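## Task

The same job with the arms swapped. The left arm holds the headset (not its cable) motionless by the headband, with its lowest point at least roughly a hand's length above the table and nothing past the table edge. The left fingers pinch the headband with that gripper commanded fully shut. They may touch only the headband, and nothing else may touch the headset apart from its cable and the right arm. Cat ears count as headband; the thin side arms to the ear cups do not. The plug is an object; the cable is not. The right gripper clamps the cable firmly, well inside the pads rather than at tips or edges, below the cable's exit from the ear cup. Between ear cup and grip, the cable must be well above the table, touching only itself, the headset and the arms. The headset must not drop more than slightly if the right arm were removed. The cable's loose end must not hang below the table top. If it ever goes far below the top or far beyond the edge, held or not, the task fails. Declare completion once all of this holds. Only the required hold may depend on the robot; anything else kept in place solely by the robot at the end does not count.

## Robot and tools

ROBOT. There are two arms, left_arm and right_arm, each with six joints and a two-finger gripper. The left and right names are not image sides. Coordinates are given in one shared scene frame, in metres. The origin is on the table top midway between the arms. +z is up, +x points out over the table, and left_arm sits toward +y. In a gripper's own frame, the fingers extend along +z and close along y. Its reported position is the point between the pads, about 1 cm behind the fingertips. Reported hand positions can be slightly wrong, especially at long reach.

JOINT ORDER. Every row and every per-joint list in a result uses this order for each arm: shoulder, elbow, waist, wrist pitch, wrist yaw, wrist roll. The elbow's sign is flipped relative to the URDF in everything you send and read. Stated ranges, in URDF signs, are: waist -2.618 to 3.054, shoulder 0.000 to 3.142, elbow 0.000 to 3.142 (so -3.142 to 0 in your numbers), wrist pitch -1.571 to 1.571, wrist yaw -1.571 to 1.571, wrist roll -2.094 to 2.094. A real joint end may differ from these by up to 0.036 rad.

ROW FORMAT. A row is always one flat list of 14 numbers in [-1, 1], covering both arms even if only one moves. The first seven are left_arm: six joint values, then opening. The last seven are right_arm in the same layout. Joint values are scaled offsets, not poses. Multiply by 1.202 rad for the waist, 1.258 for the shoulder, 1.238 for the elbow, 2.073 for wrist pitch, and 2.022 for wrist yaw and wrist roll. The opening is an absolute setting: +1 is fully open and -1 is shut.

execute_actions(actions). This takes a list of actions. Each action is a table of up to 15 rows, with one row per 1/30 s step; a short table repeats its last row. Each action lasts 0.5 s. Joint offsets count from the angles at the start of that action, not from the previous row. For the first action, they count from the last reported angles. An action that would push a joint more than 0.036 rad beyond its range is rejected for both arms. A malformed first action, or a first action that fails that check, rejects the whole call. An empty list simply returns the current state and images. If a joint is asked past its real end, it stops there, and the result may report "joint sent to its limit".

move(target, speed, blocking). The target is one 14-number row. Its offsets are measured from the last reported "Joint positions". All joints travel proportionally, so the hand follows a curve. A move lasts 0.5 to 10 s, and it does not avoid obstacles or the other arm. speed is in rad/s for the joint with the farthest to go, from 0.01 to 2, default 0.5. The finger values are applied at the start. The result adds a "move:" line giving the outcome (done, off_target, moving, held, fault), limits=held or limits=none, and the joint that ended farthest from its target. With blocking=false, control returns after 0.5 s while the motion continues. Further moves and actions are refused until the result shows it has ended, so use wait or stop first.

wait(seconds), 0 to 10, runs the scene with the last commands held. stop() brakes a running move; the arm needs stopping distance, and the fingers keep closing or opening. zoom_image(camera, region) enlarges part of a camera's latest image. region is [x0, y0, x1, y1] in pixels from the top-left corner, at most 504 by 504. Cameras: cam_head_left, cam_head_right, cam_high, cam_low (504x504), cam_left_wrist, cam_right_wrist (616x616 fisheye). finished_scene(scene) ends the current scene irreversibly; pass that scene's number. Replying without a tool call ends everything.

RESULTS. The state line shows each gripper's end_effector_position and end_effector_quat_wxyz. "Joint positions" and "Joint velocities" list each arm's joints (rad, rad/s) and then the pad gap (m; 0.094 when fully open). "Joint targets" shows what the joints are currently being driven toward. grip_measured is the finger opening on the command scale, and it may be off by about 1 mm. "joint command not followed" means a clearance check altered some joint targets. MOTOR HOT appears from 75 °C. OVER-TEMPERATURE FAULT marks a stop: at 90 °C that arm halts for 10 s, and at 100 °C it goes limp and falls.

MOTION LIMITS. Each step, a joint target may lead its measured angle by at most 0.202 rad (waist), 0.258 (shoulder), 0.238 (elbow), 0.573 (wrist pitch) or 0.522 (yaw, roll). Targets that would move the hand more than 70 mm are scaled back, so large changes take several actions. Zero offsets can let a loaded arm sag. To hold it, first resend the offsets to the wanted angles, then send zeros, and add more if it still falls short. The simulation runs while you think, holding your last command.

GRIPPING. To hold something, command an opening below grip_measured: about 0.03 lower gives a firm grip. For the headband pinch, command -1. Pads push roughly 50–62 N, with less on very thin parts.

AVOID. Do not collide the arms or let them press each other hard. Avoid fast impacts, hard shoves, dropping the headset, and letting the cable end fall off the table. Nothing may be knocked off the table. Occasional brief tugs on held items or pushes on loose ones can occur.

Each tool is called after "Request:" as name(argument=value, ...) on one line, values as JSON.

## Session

Request:
execute_actions(actions=[])

Scene clock: 0.00 s.
left_arm: end_effector_position=(+0.4133, +0.5772, +0.0913) grip_measured=+1.000 end_effector_quat_wxyz=(+0.404, +0.051, +0.886, +0.222) | right_arm: end_effector_position=(+0.5405, -0.1049, +0.1607) grip_measured=+1.000 end_effector_quat_wxyz=(+0.251, +0.350, +0.700, +0.570)
Joint names: [shoulder, elbow, waist, wrist pitch, wrist yaw, wrist roll]
Joint positions: left_arm=[ 1.854 -1.039  0.512  0.195  0.139  0.658  0.094] | right_arm=[ 1.871 -0.984  0.297  0.628 -0.503  1.492  0.094]
Joint velocities: left_arm=[-0.007  0.007 -0.007 -0.081 -0.037  0.037  0.   ] | right_arm=[-0.012 -0.017 -0.002 -0.007 -0.022  0.007  0.   ]
Joint targets: left_arm=[1.841 -1.051 0.512 0.206 0.145 0.652] | right_arm=[1.859 -0.994 0.297 0.636 -0.504 1.485]

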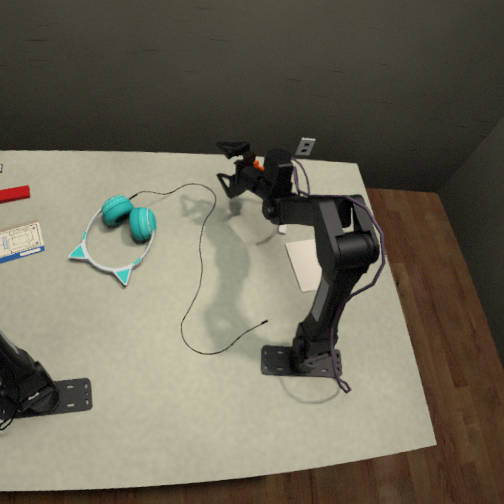

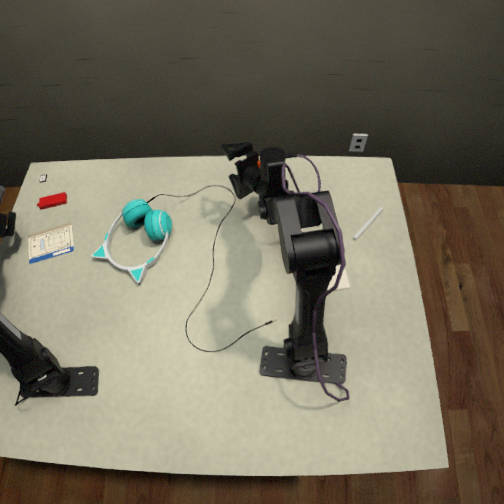

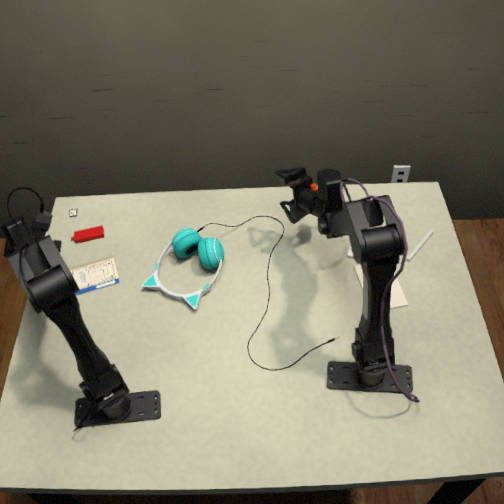

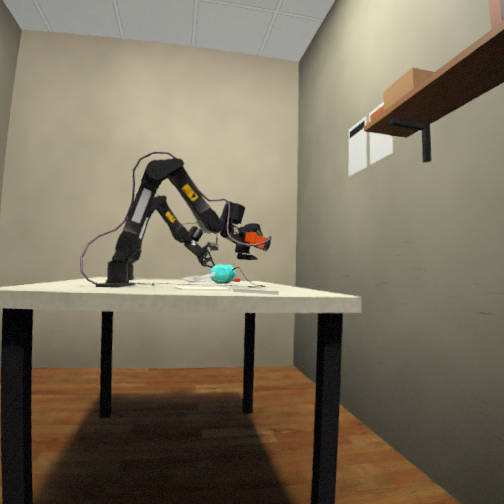

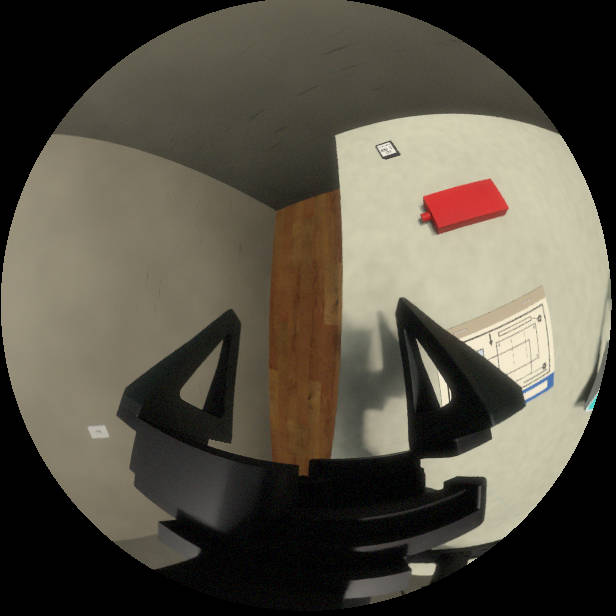

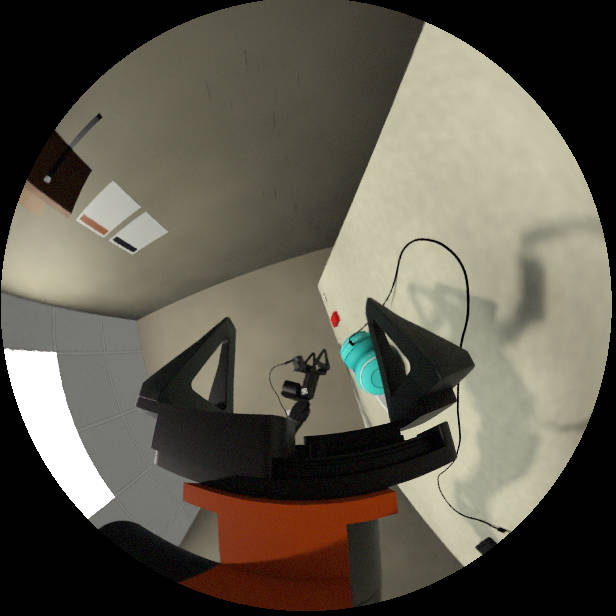

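Request:
move(target=[-0.3,-0.1,-0.4,-0.3,-0.07,-0.55,0.2, -0.2,0.45,0,0.26,0.25,-0.738,1], speed=0.8)

Request:
move(target=[0.04,0.03,-0.41,-0.32,0,-0.545,0.2, 0,0,0,0,0,0,1], speed=0.8)

Scene clock: 11.10 s.
left_arm: end_effector_position=(+0.4078, +0.3649, +0.1708) grip_measured=+0.203 end_effector_quat_wxyz=(+0.372, -0.268, +0.887, -0.061) | right_arm: end_effector_position=(+0.4690, -0.2036, +0.1588) grip_measured=+1.000 end_effector_quat_wxyz=(+0.682, -0.063, +0.725, +0.064)
Joint names: [shoulder, elbow, waist, wrist pitch, wrist yaw, wrist roll]
Joint positions: left_arm=[ 1.505 -1.133  0.041 -0.426  0.008 -0.447  0.056] | right_arm=[ 1.647 -0.437  0.297  1.149 -0.006  0.008  0.094]
Joint velocities: left_arm=[-0.012  0.002  0.012 -0.007  0.051 -0.007  0.001] | right_arm=[ 0.002  0.002 -0.012  0.022  0.022  0.022  0.   ]
Joint targets: left_arm=[1.477 -1.163 0.031 -0.427 -0.003 -0.454] | right_arm=[1.620 -0.428 0.297 1.166 0.003 -0.000]
move: off_target (left_arm, right_arm); limits=none; left_arm: farthest joint: the elbow, 0.030 radians from its target (0.124 radians at the start); right_arm: farthest joint: the shoulder, 0.028 radians from its target (0.252 radians at the start)

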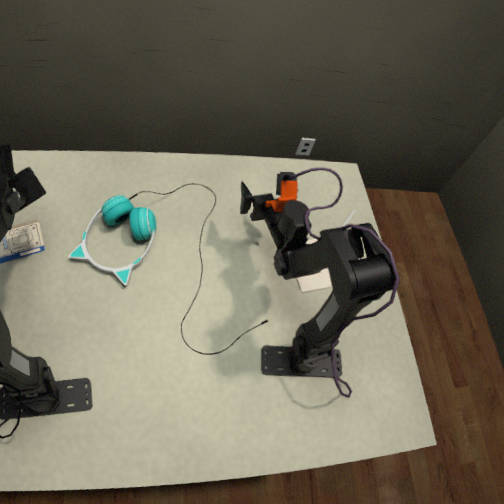

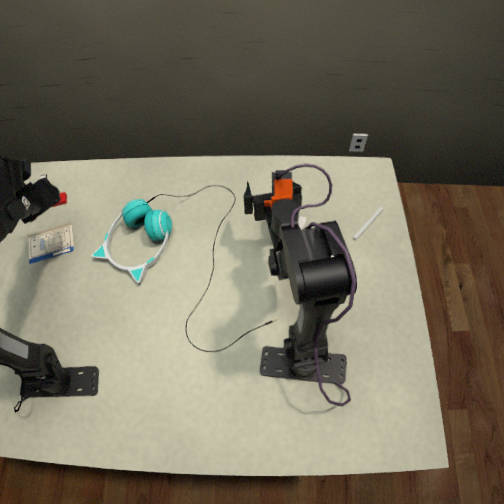

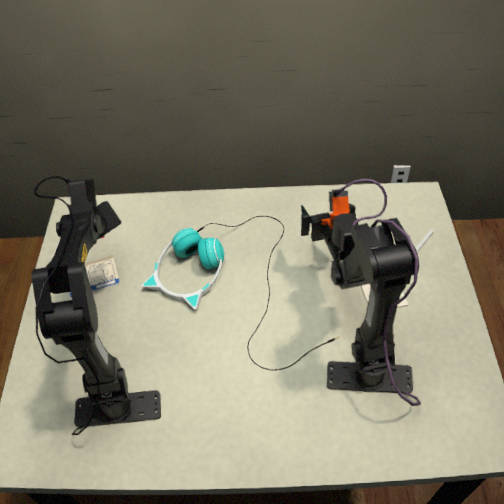

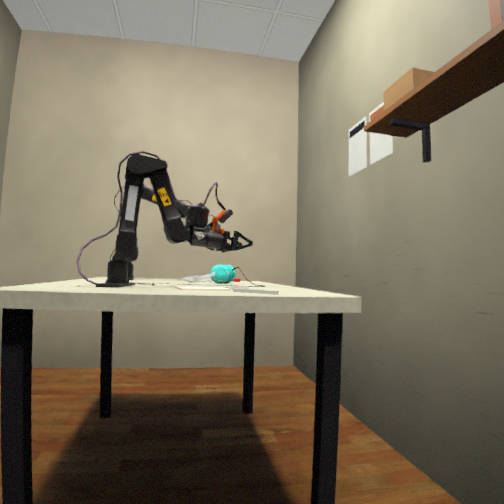

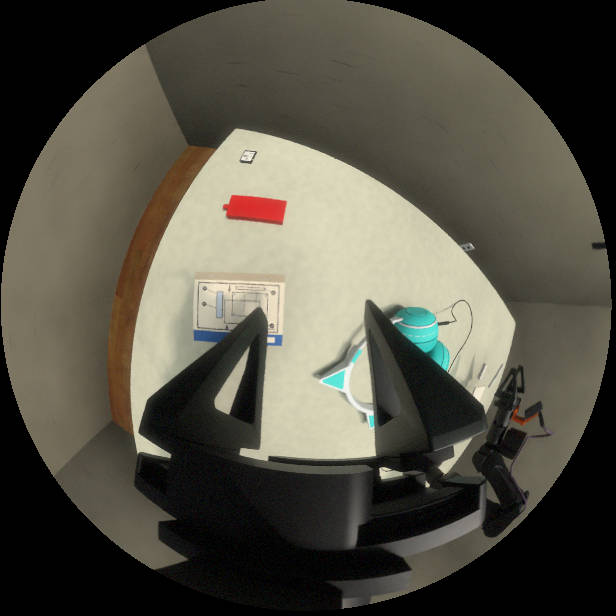

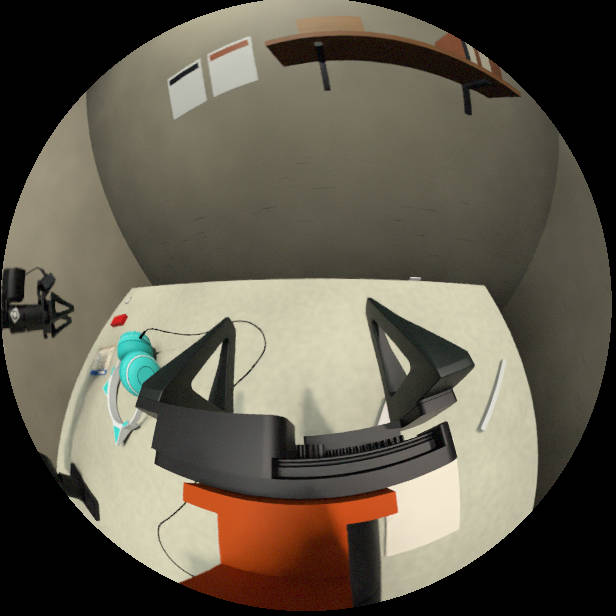

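Scene clock: 13.37 s.
left_arm: end_effector_position=(+0.2440, +0.2120, +0.0838) grip_measured=+0.203 end_effector_quat_wxyz=(+0.011, -0.564, +0.825, -0.026) | right_arm: end_effector_position=(+0.4690, -0.2036, +0.1588) grip_measured=+1.000 end_effector_quat_wxyz=(+0.682, -0.063, +0.725, +0.064)
Joint names: [shoulder, elbow, waist, wrist pitch, wrist yaw, wrist roll]
Joint positions: left_arm=[ 1.546 -1.103 -0.442 -1.073  0.013 -1.54   0.056] | right_arm=[ 1.647 -0.437  0.297  1.149 -0.006  0.008  0.094]
Joint velocities: left_arm=[-0.012  0.002 -0.002 -0.007  0.066 -0.007  0.001] | right_arm=[-0.002 -0.007 -0.022 -0.007  0.022  0.007  0.   ]
Joint targets: left_arm=[1.556 -1.096 -0.452 -1.089 0.008 -1.549] | right_arm=[1.647 -0.437 0.297 1.149 -0.006 0.008]
move: done; limits=none; left_arm: farthest joint: the wrist pitch, 0.016 radians from its target (0.663 radians at the start); right_arm: farthest joint: the waist, 0.000 radians from its target (0.000 radians at the start)

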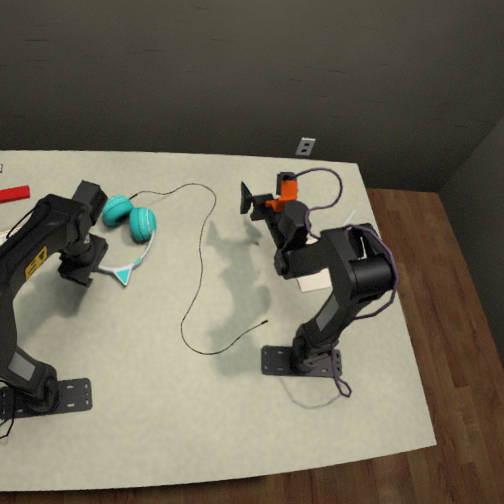

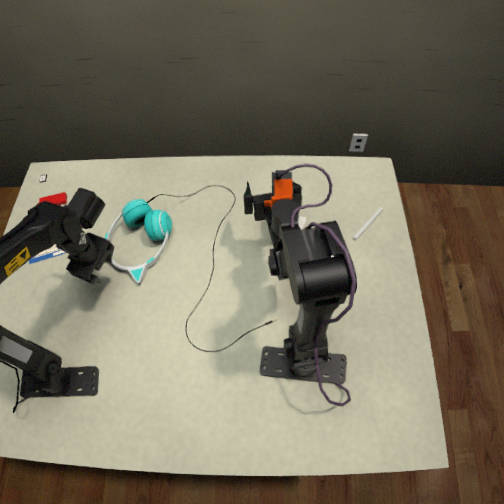

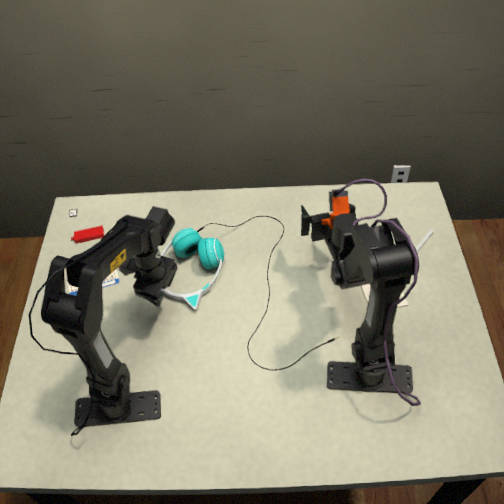

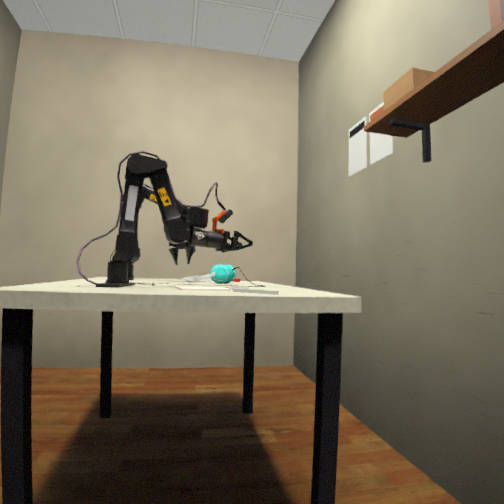

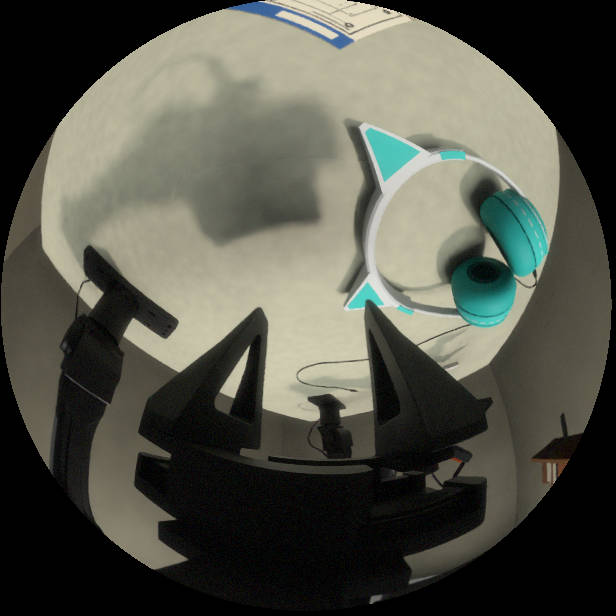

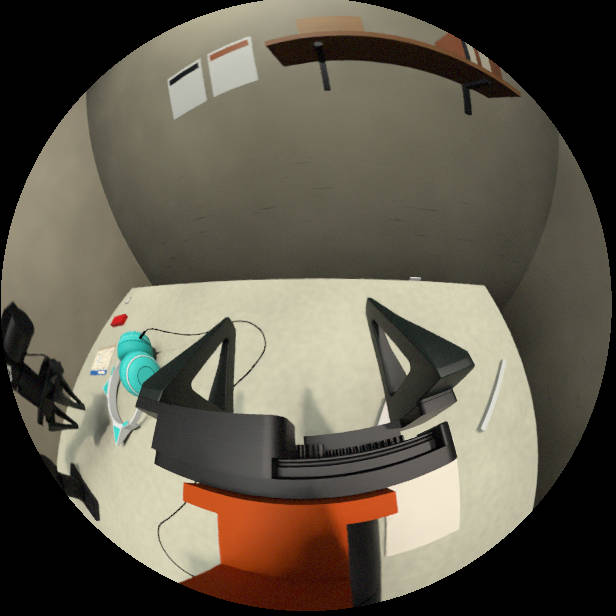

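Request:
move(target=[0.2,-0.13,0.11,0.04,0,0.064,0.2, 0,0,0,0,0,0,1], speed=0.3)

Scene clock: 18.17 s.
left_arm: end_effector_position=(+0.2974, +0.2339, +0.0487) grip_measured=+0.203 end_effector_quat_wxyz=(-0.003, -0.566, +0.824, -0.008) | right_arm: end_effector_position=(+0.4690, -0.2036, +0.1588) grip_measured=+1.000 end_effector_quat_wxyz=(+0.682, -0.063, +0.725, +0.064)
Joint names: [shoulder, elbow, waist, wrist pitch, wrist yaw, wrist roll]
Joint positions: left_arm=[ 1.792 -1.233 -0.32  -1.004  0.016 -1.421  0.056] | right_arm=[ 1.647 -0.437  0.297  1.149 -0.006  0.008  0.094]
Joint velocities: left_arm=[ 0.007 -0.002 -0.007 -0.051  0.007 -0.022  0.002] | right_arm=[-0.002 -0.002  0.002 -0.066 -0.037  0.037  0.   ]
Joint targets: left_arm=[1.797 -1.264 -0.310 -0.990 0.013 -1.411] | right_arm=[1.647 -0.437 0.297 1.149 -0.006 0.008]
move: off_target (left_arm); limits=none; left_arm: farthest joint: the elbow, 0.031 radians from its target (0.161 radians at the start); right_arm: farthest joint: the waist, 0.000 radians from its target (0.000 radians at the start)

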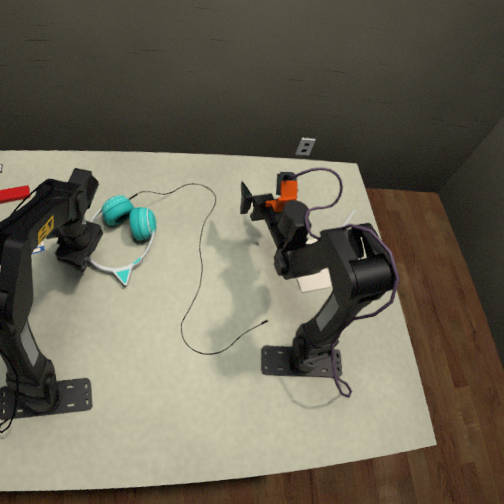

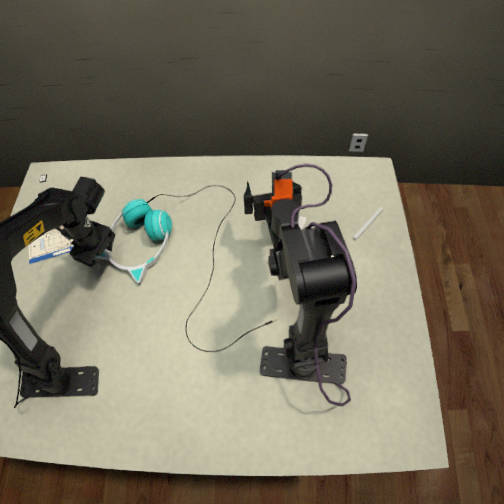

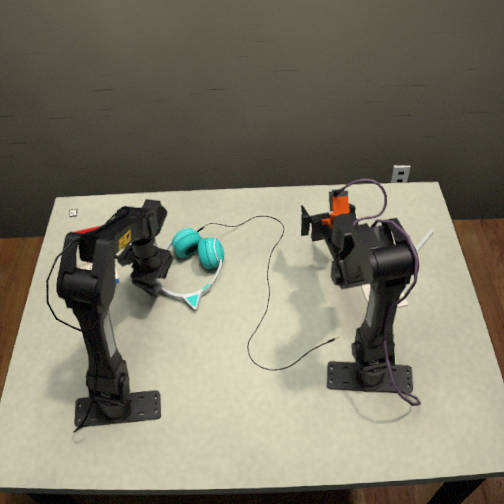

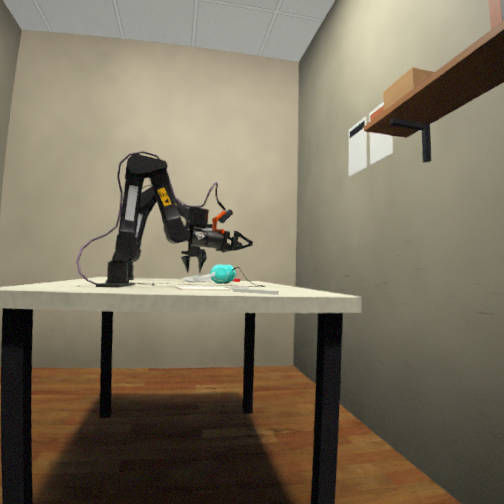

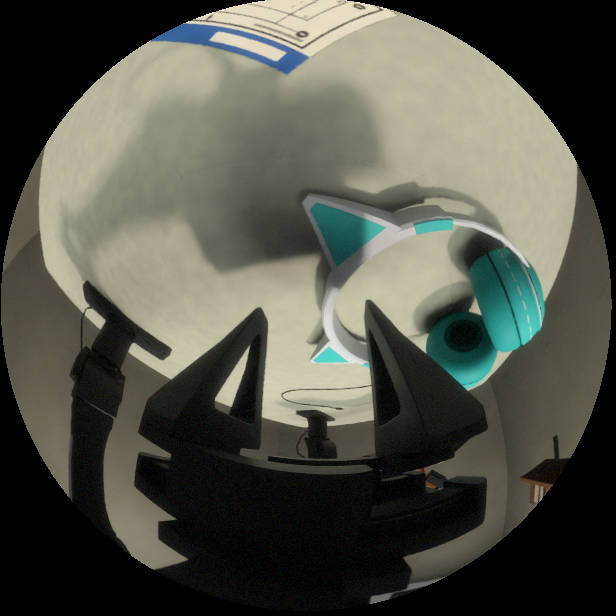

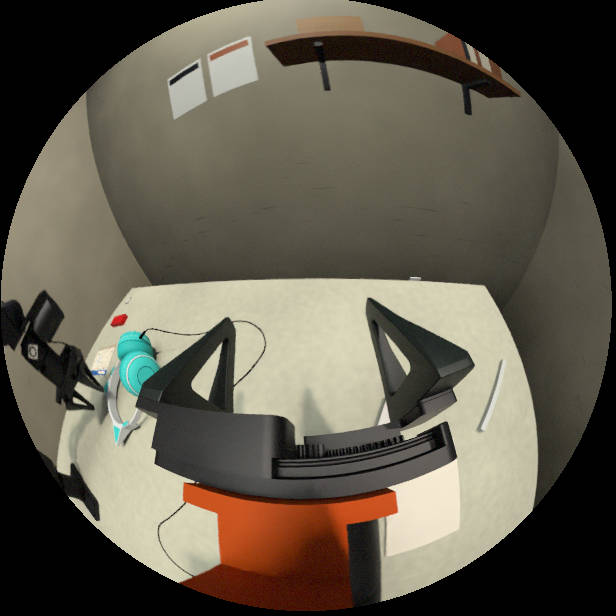

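Request:
move(target=[0.07,0.015,-0.03,0.055,0,0,0.2, 0,0,0,0,0,0,1], speed=0.1)

Request:
move(target=[0,0,0,0,0,0,-1, 0,0,0,0,0,0,1])

Scene clock: 22.63 s.
left_arm: end_effector_position=(+0.3099, +0.2227, +0.0220) grip_measured=+0.203 end_effector_quat_wxyz=(-0.001, -0.556, +0.831, -0.012) | right_arm: end_effector_position=(+0.4690, -0.2036, +0.1588) grip_measured=+1.000 end_effector_quat_wxyz=(+0.682, -0.063, +0.725, +0.064)
Joint names: [shoulder, elbow, waist, wrist pitch, wrist yaw, wrist roll]
Joint positions: left_arm=[ 1.873 -1.224 -0.343 -0.905  0.018 -1.42   0.056] | right_arm=[ 1.647 -0.437  0.297  1.149 -0.006  0.008  0.094]
Joint velocities: left_arm=[-0.007 -0.002 -0.017 -0.037 -0.066  0.051  0.001] | right_arm=[-0.007 -0.007  0.002  0.022 -0.037 -0.007  0.   ]
Joint targets: left_arm=[1.880 -1.215 -0.356 -0.890 0.016 -1.421] | right_arm=[1.647 -0.437 0.297 1.149 -0.006 0.008]
move: done; limits=none; left_arm: farthest joint: the wrist pitch, 0.015 radians from its target (0.114 radians at the start); right_arm: farthest joint: the waist, 0.000 radians from its target (0.000 radians at the start)

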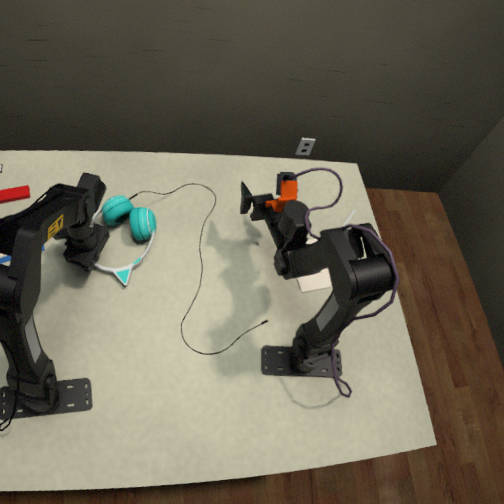

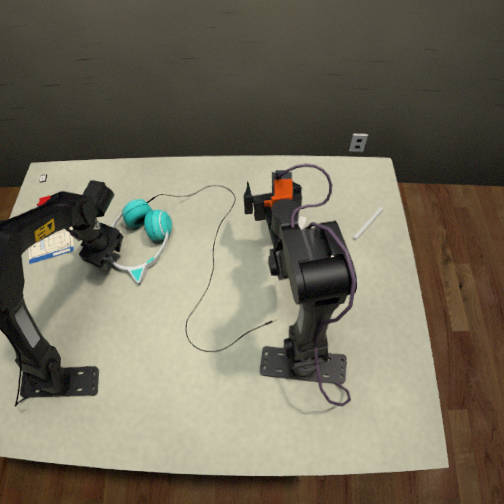

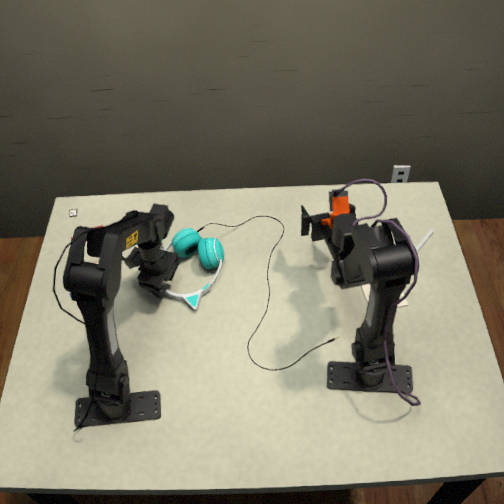

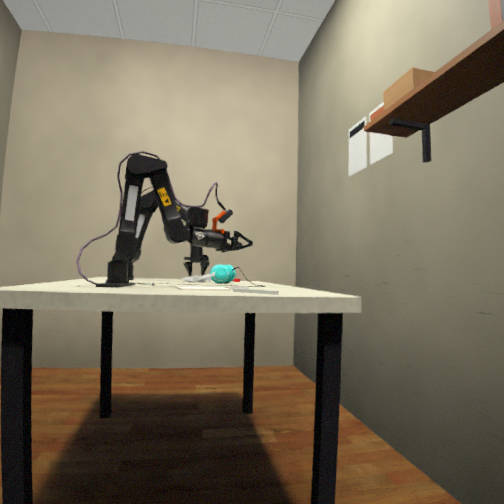

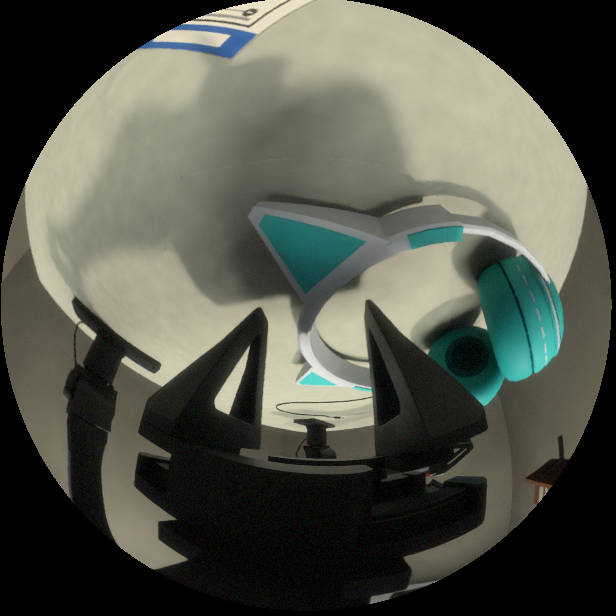

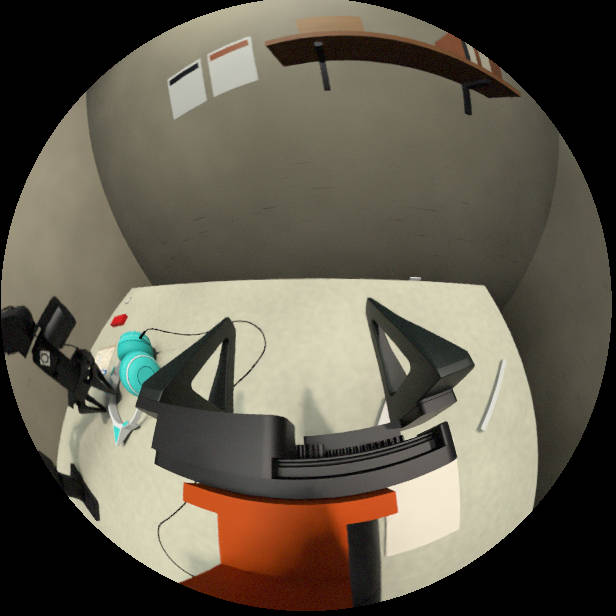

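Scene clock: 23.20 s.
left_arm: end_effector_position=(+0.3111, +0.2218, +0.0220) grip_measured=-0.850 end_effector_quat_wxyz=(-0.002, -0.558, +0.830, -0.017) | right_arm: end_effector_position=(+0.4690, -0.2036, +0.1588) grip_measured=+1.000 end_effector_quat_wxyz=(+0.682, -0.063, +0.725, +0.064)
Joint names: [shoulder, elbow, waist, wrist pitch, wrist yaw, wrist roll]
Joint positions: left_arm=[ 1.873 -1.223 -0.341 -0.899  0.025 -1.423  0.007] | right_arm=[ 1.647 -0.437  0.297  1.149 -0.006  0.008  0.094]
Joint velocities: left_arm=[-0.012  0.012 -0.002  0.037 -0.007  0.022  0.001] | right_arm=[-0.012  0.007 -0.012 -0.051  0.037  0.007  0.   ]
Joint targets: left_arm=[1.873 -1.224 -0.343 -0.905 0.018 -1.420] | right_arm=[1.647 -0.437 0.297 1.149 -0.006 0.008]
move: done; limits=none; left_arm: farthest joint: the wrist yaw, 0.007 radians from its target (0.000 radians at the start); right_arm: farthest joint: the waist, 0.000 radians from its target (0.000 radians at the start)

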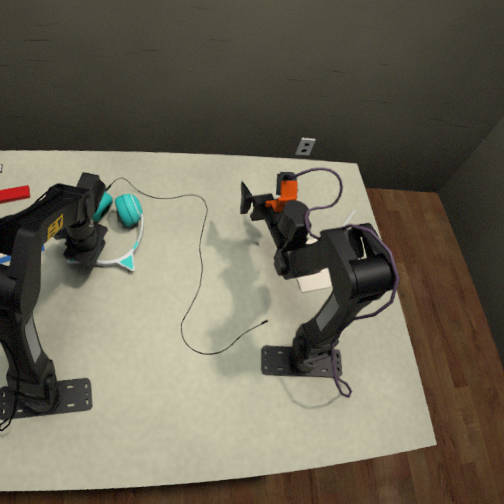

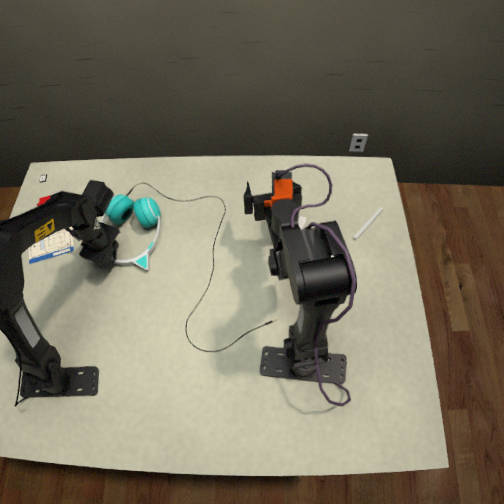

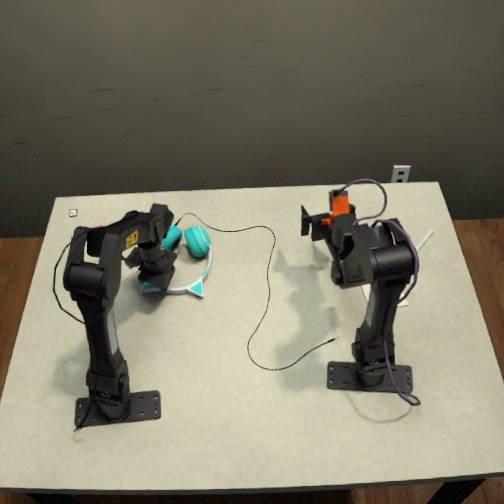

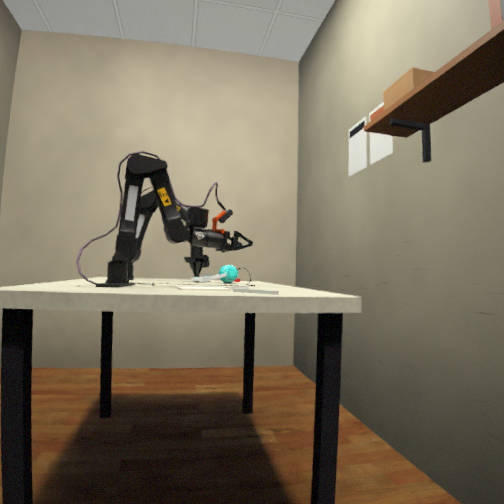

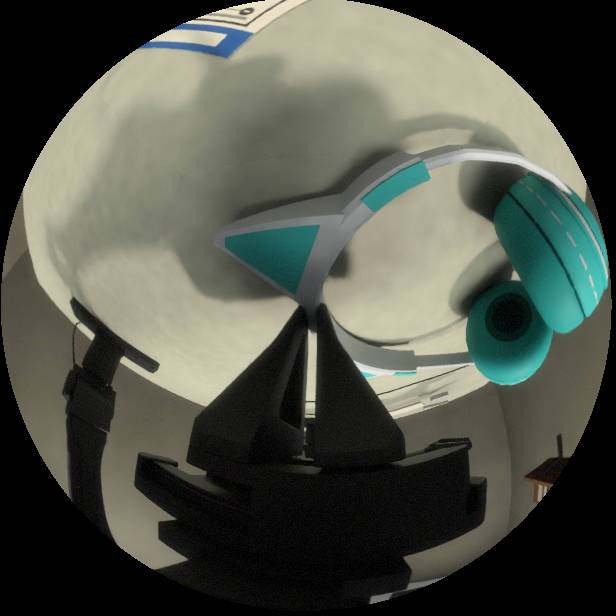

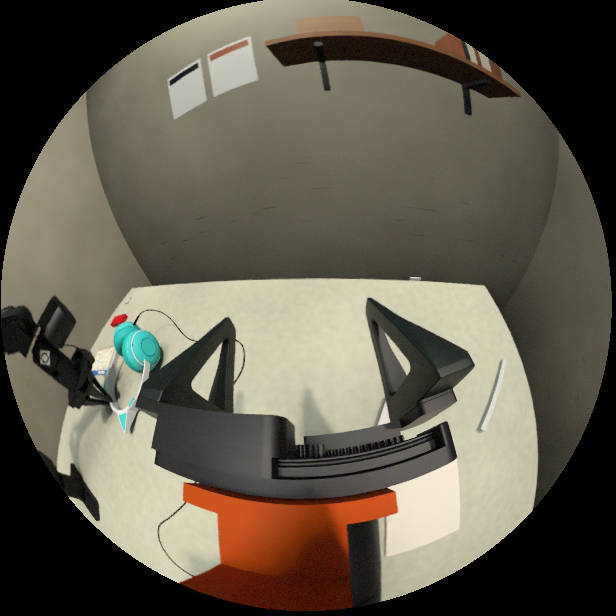

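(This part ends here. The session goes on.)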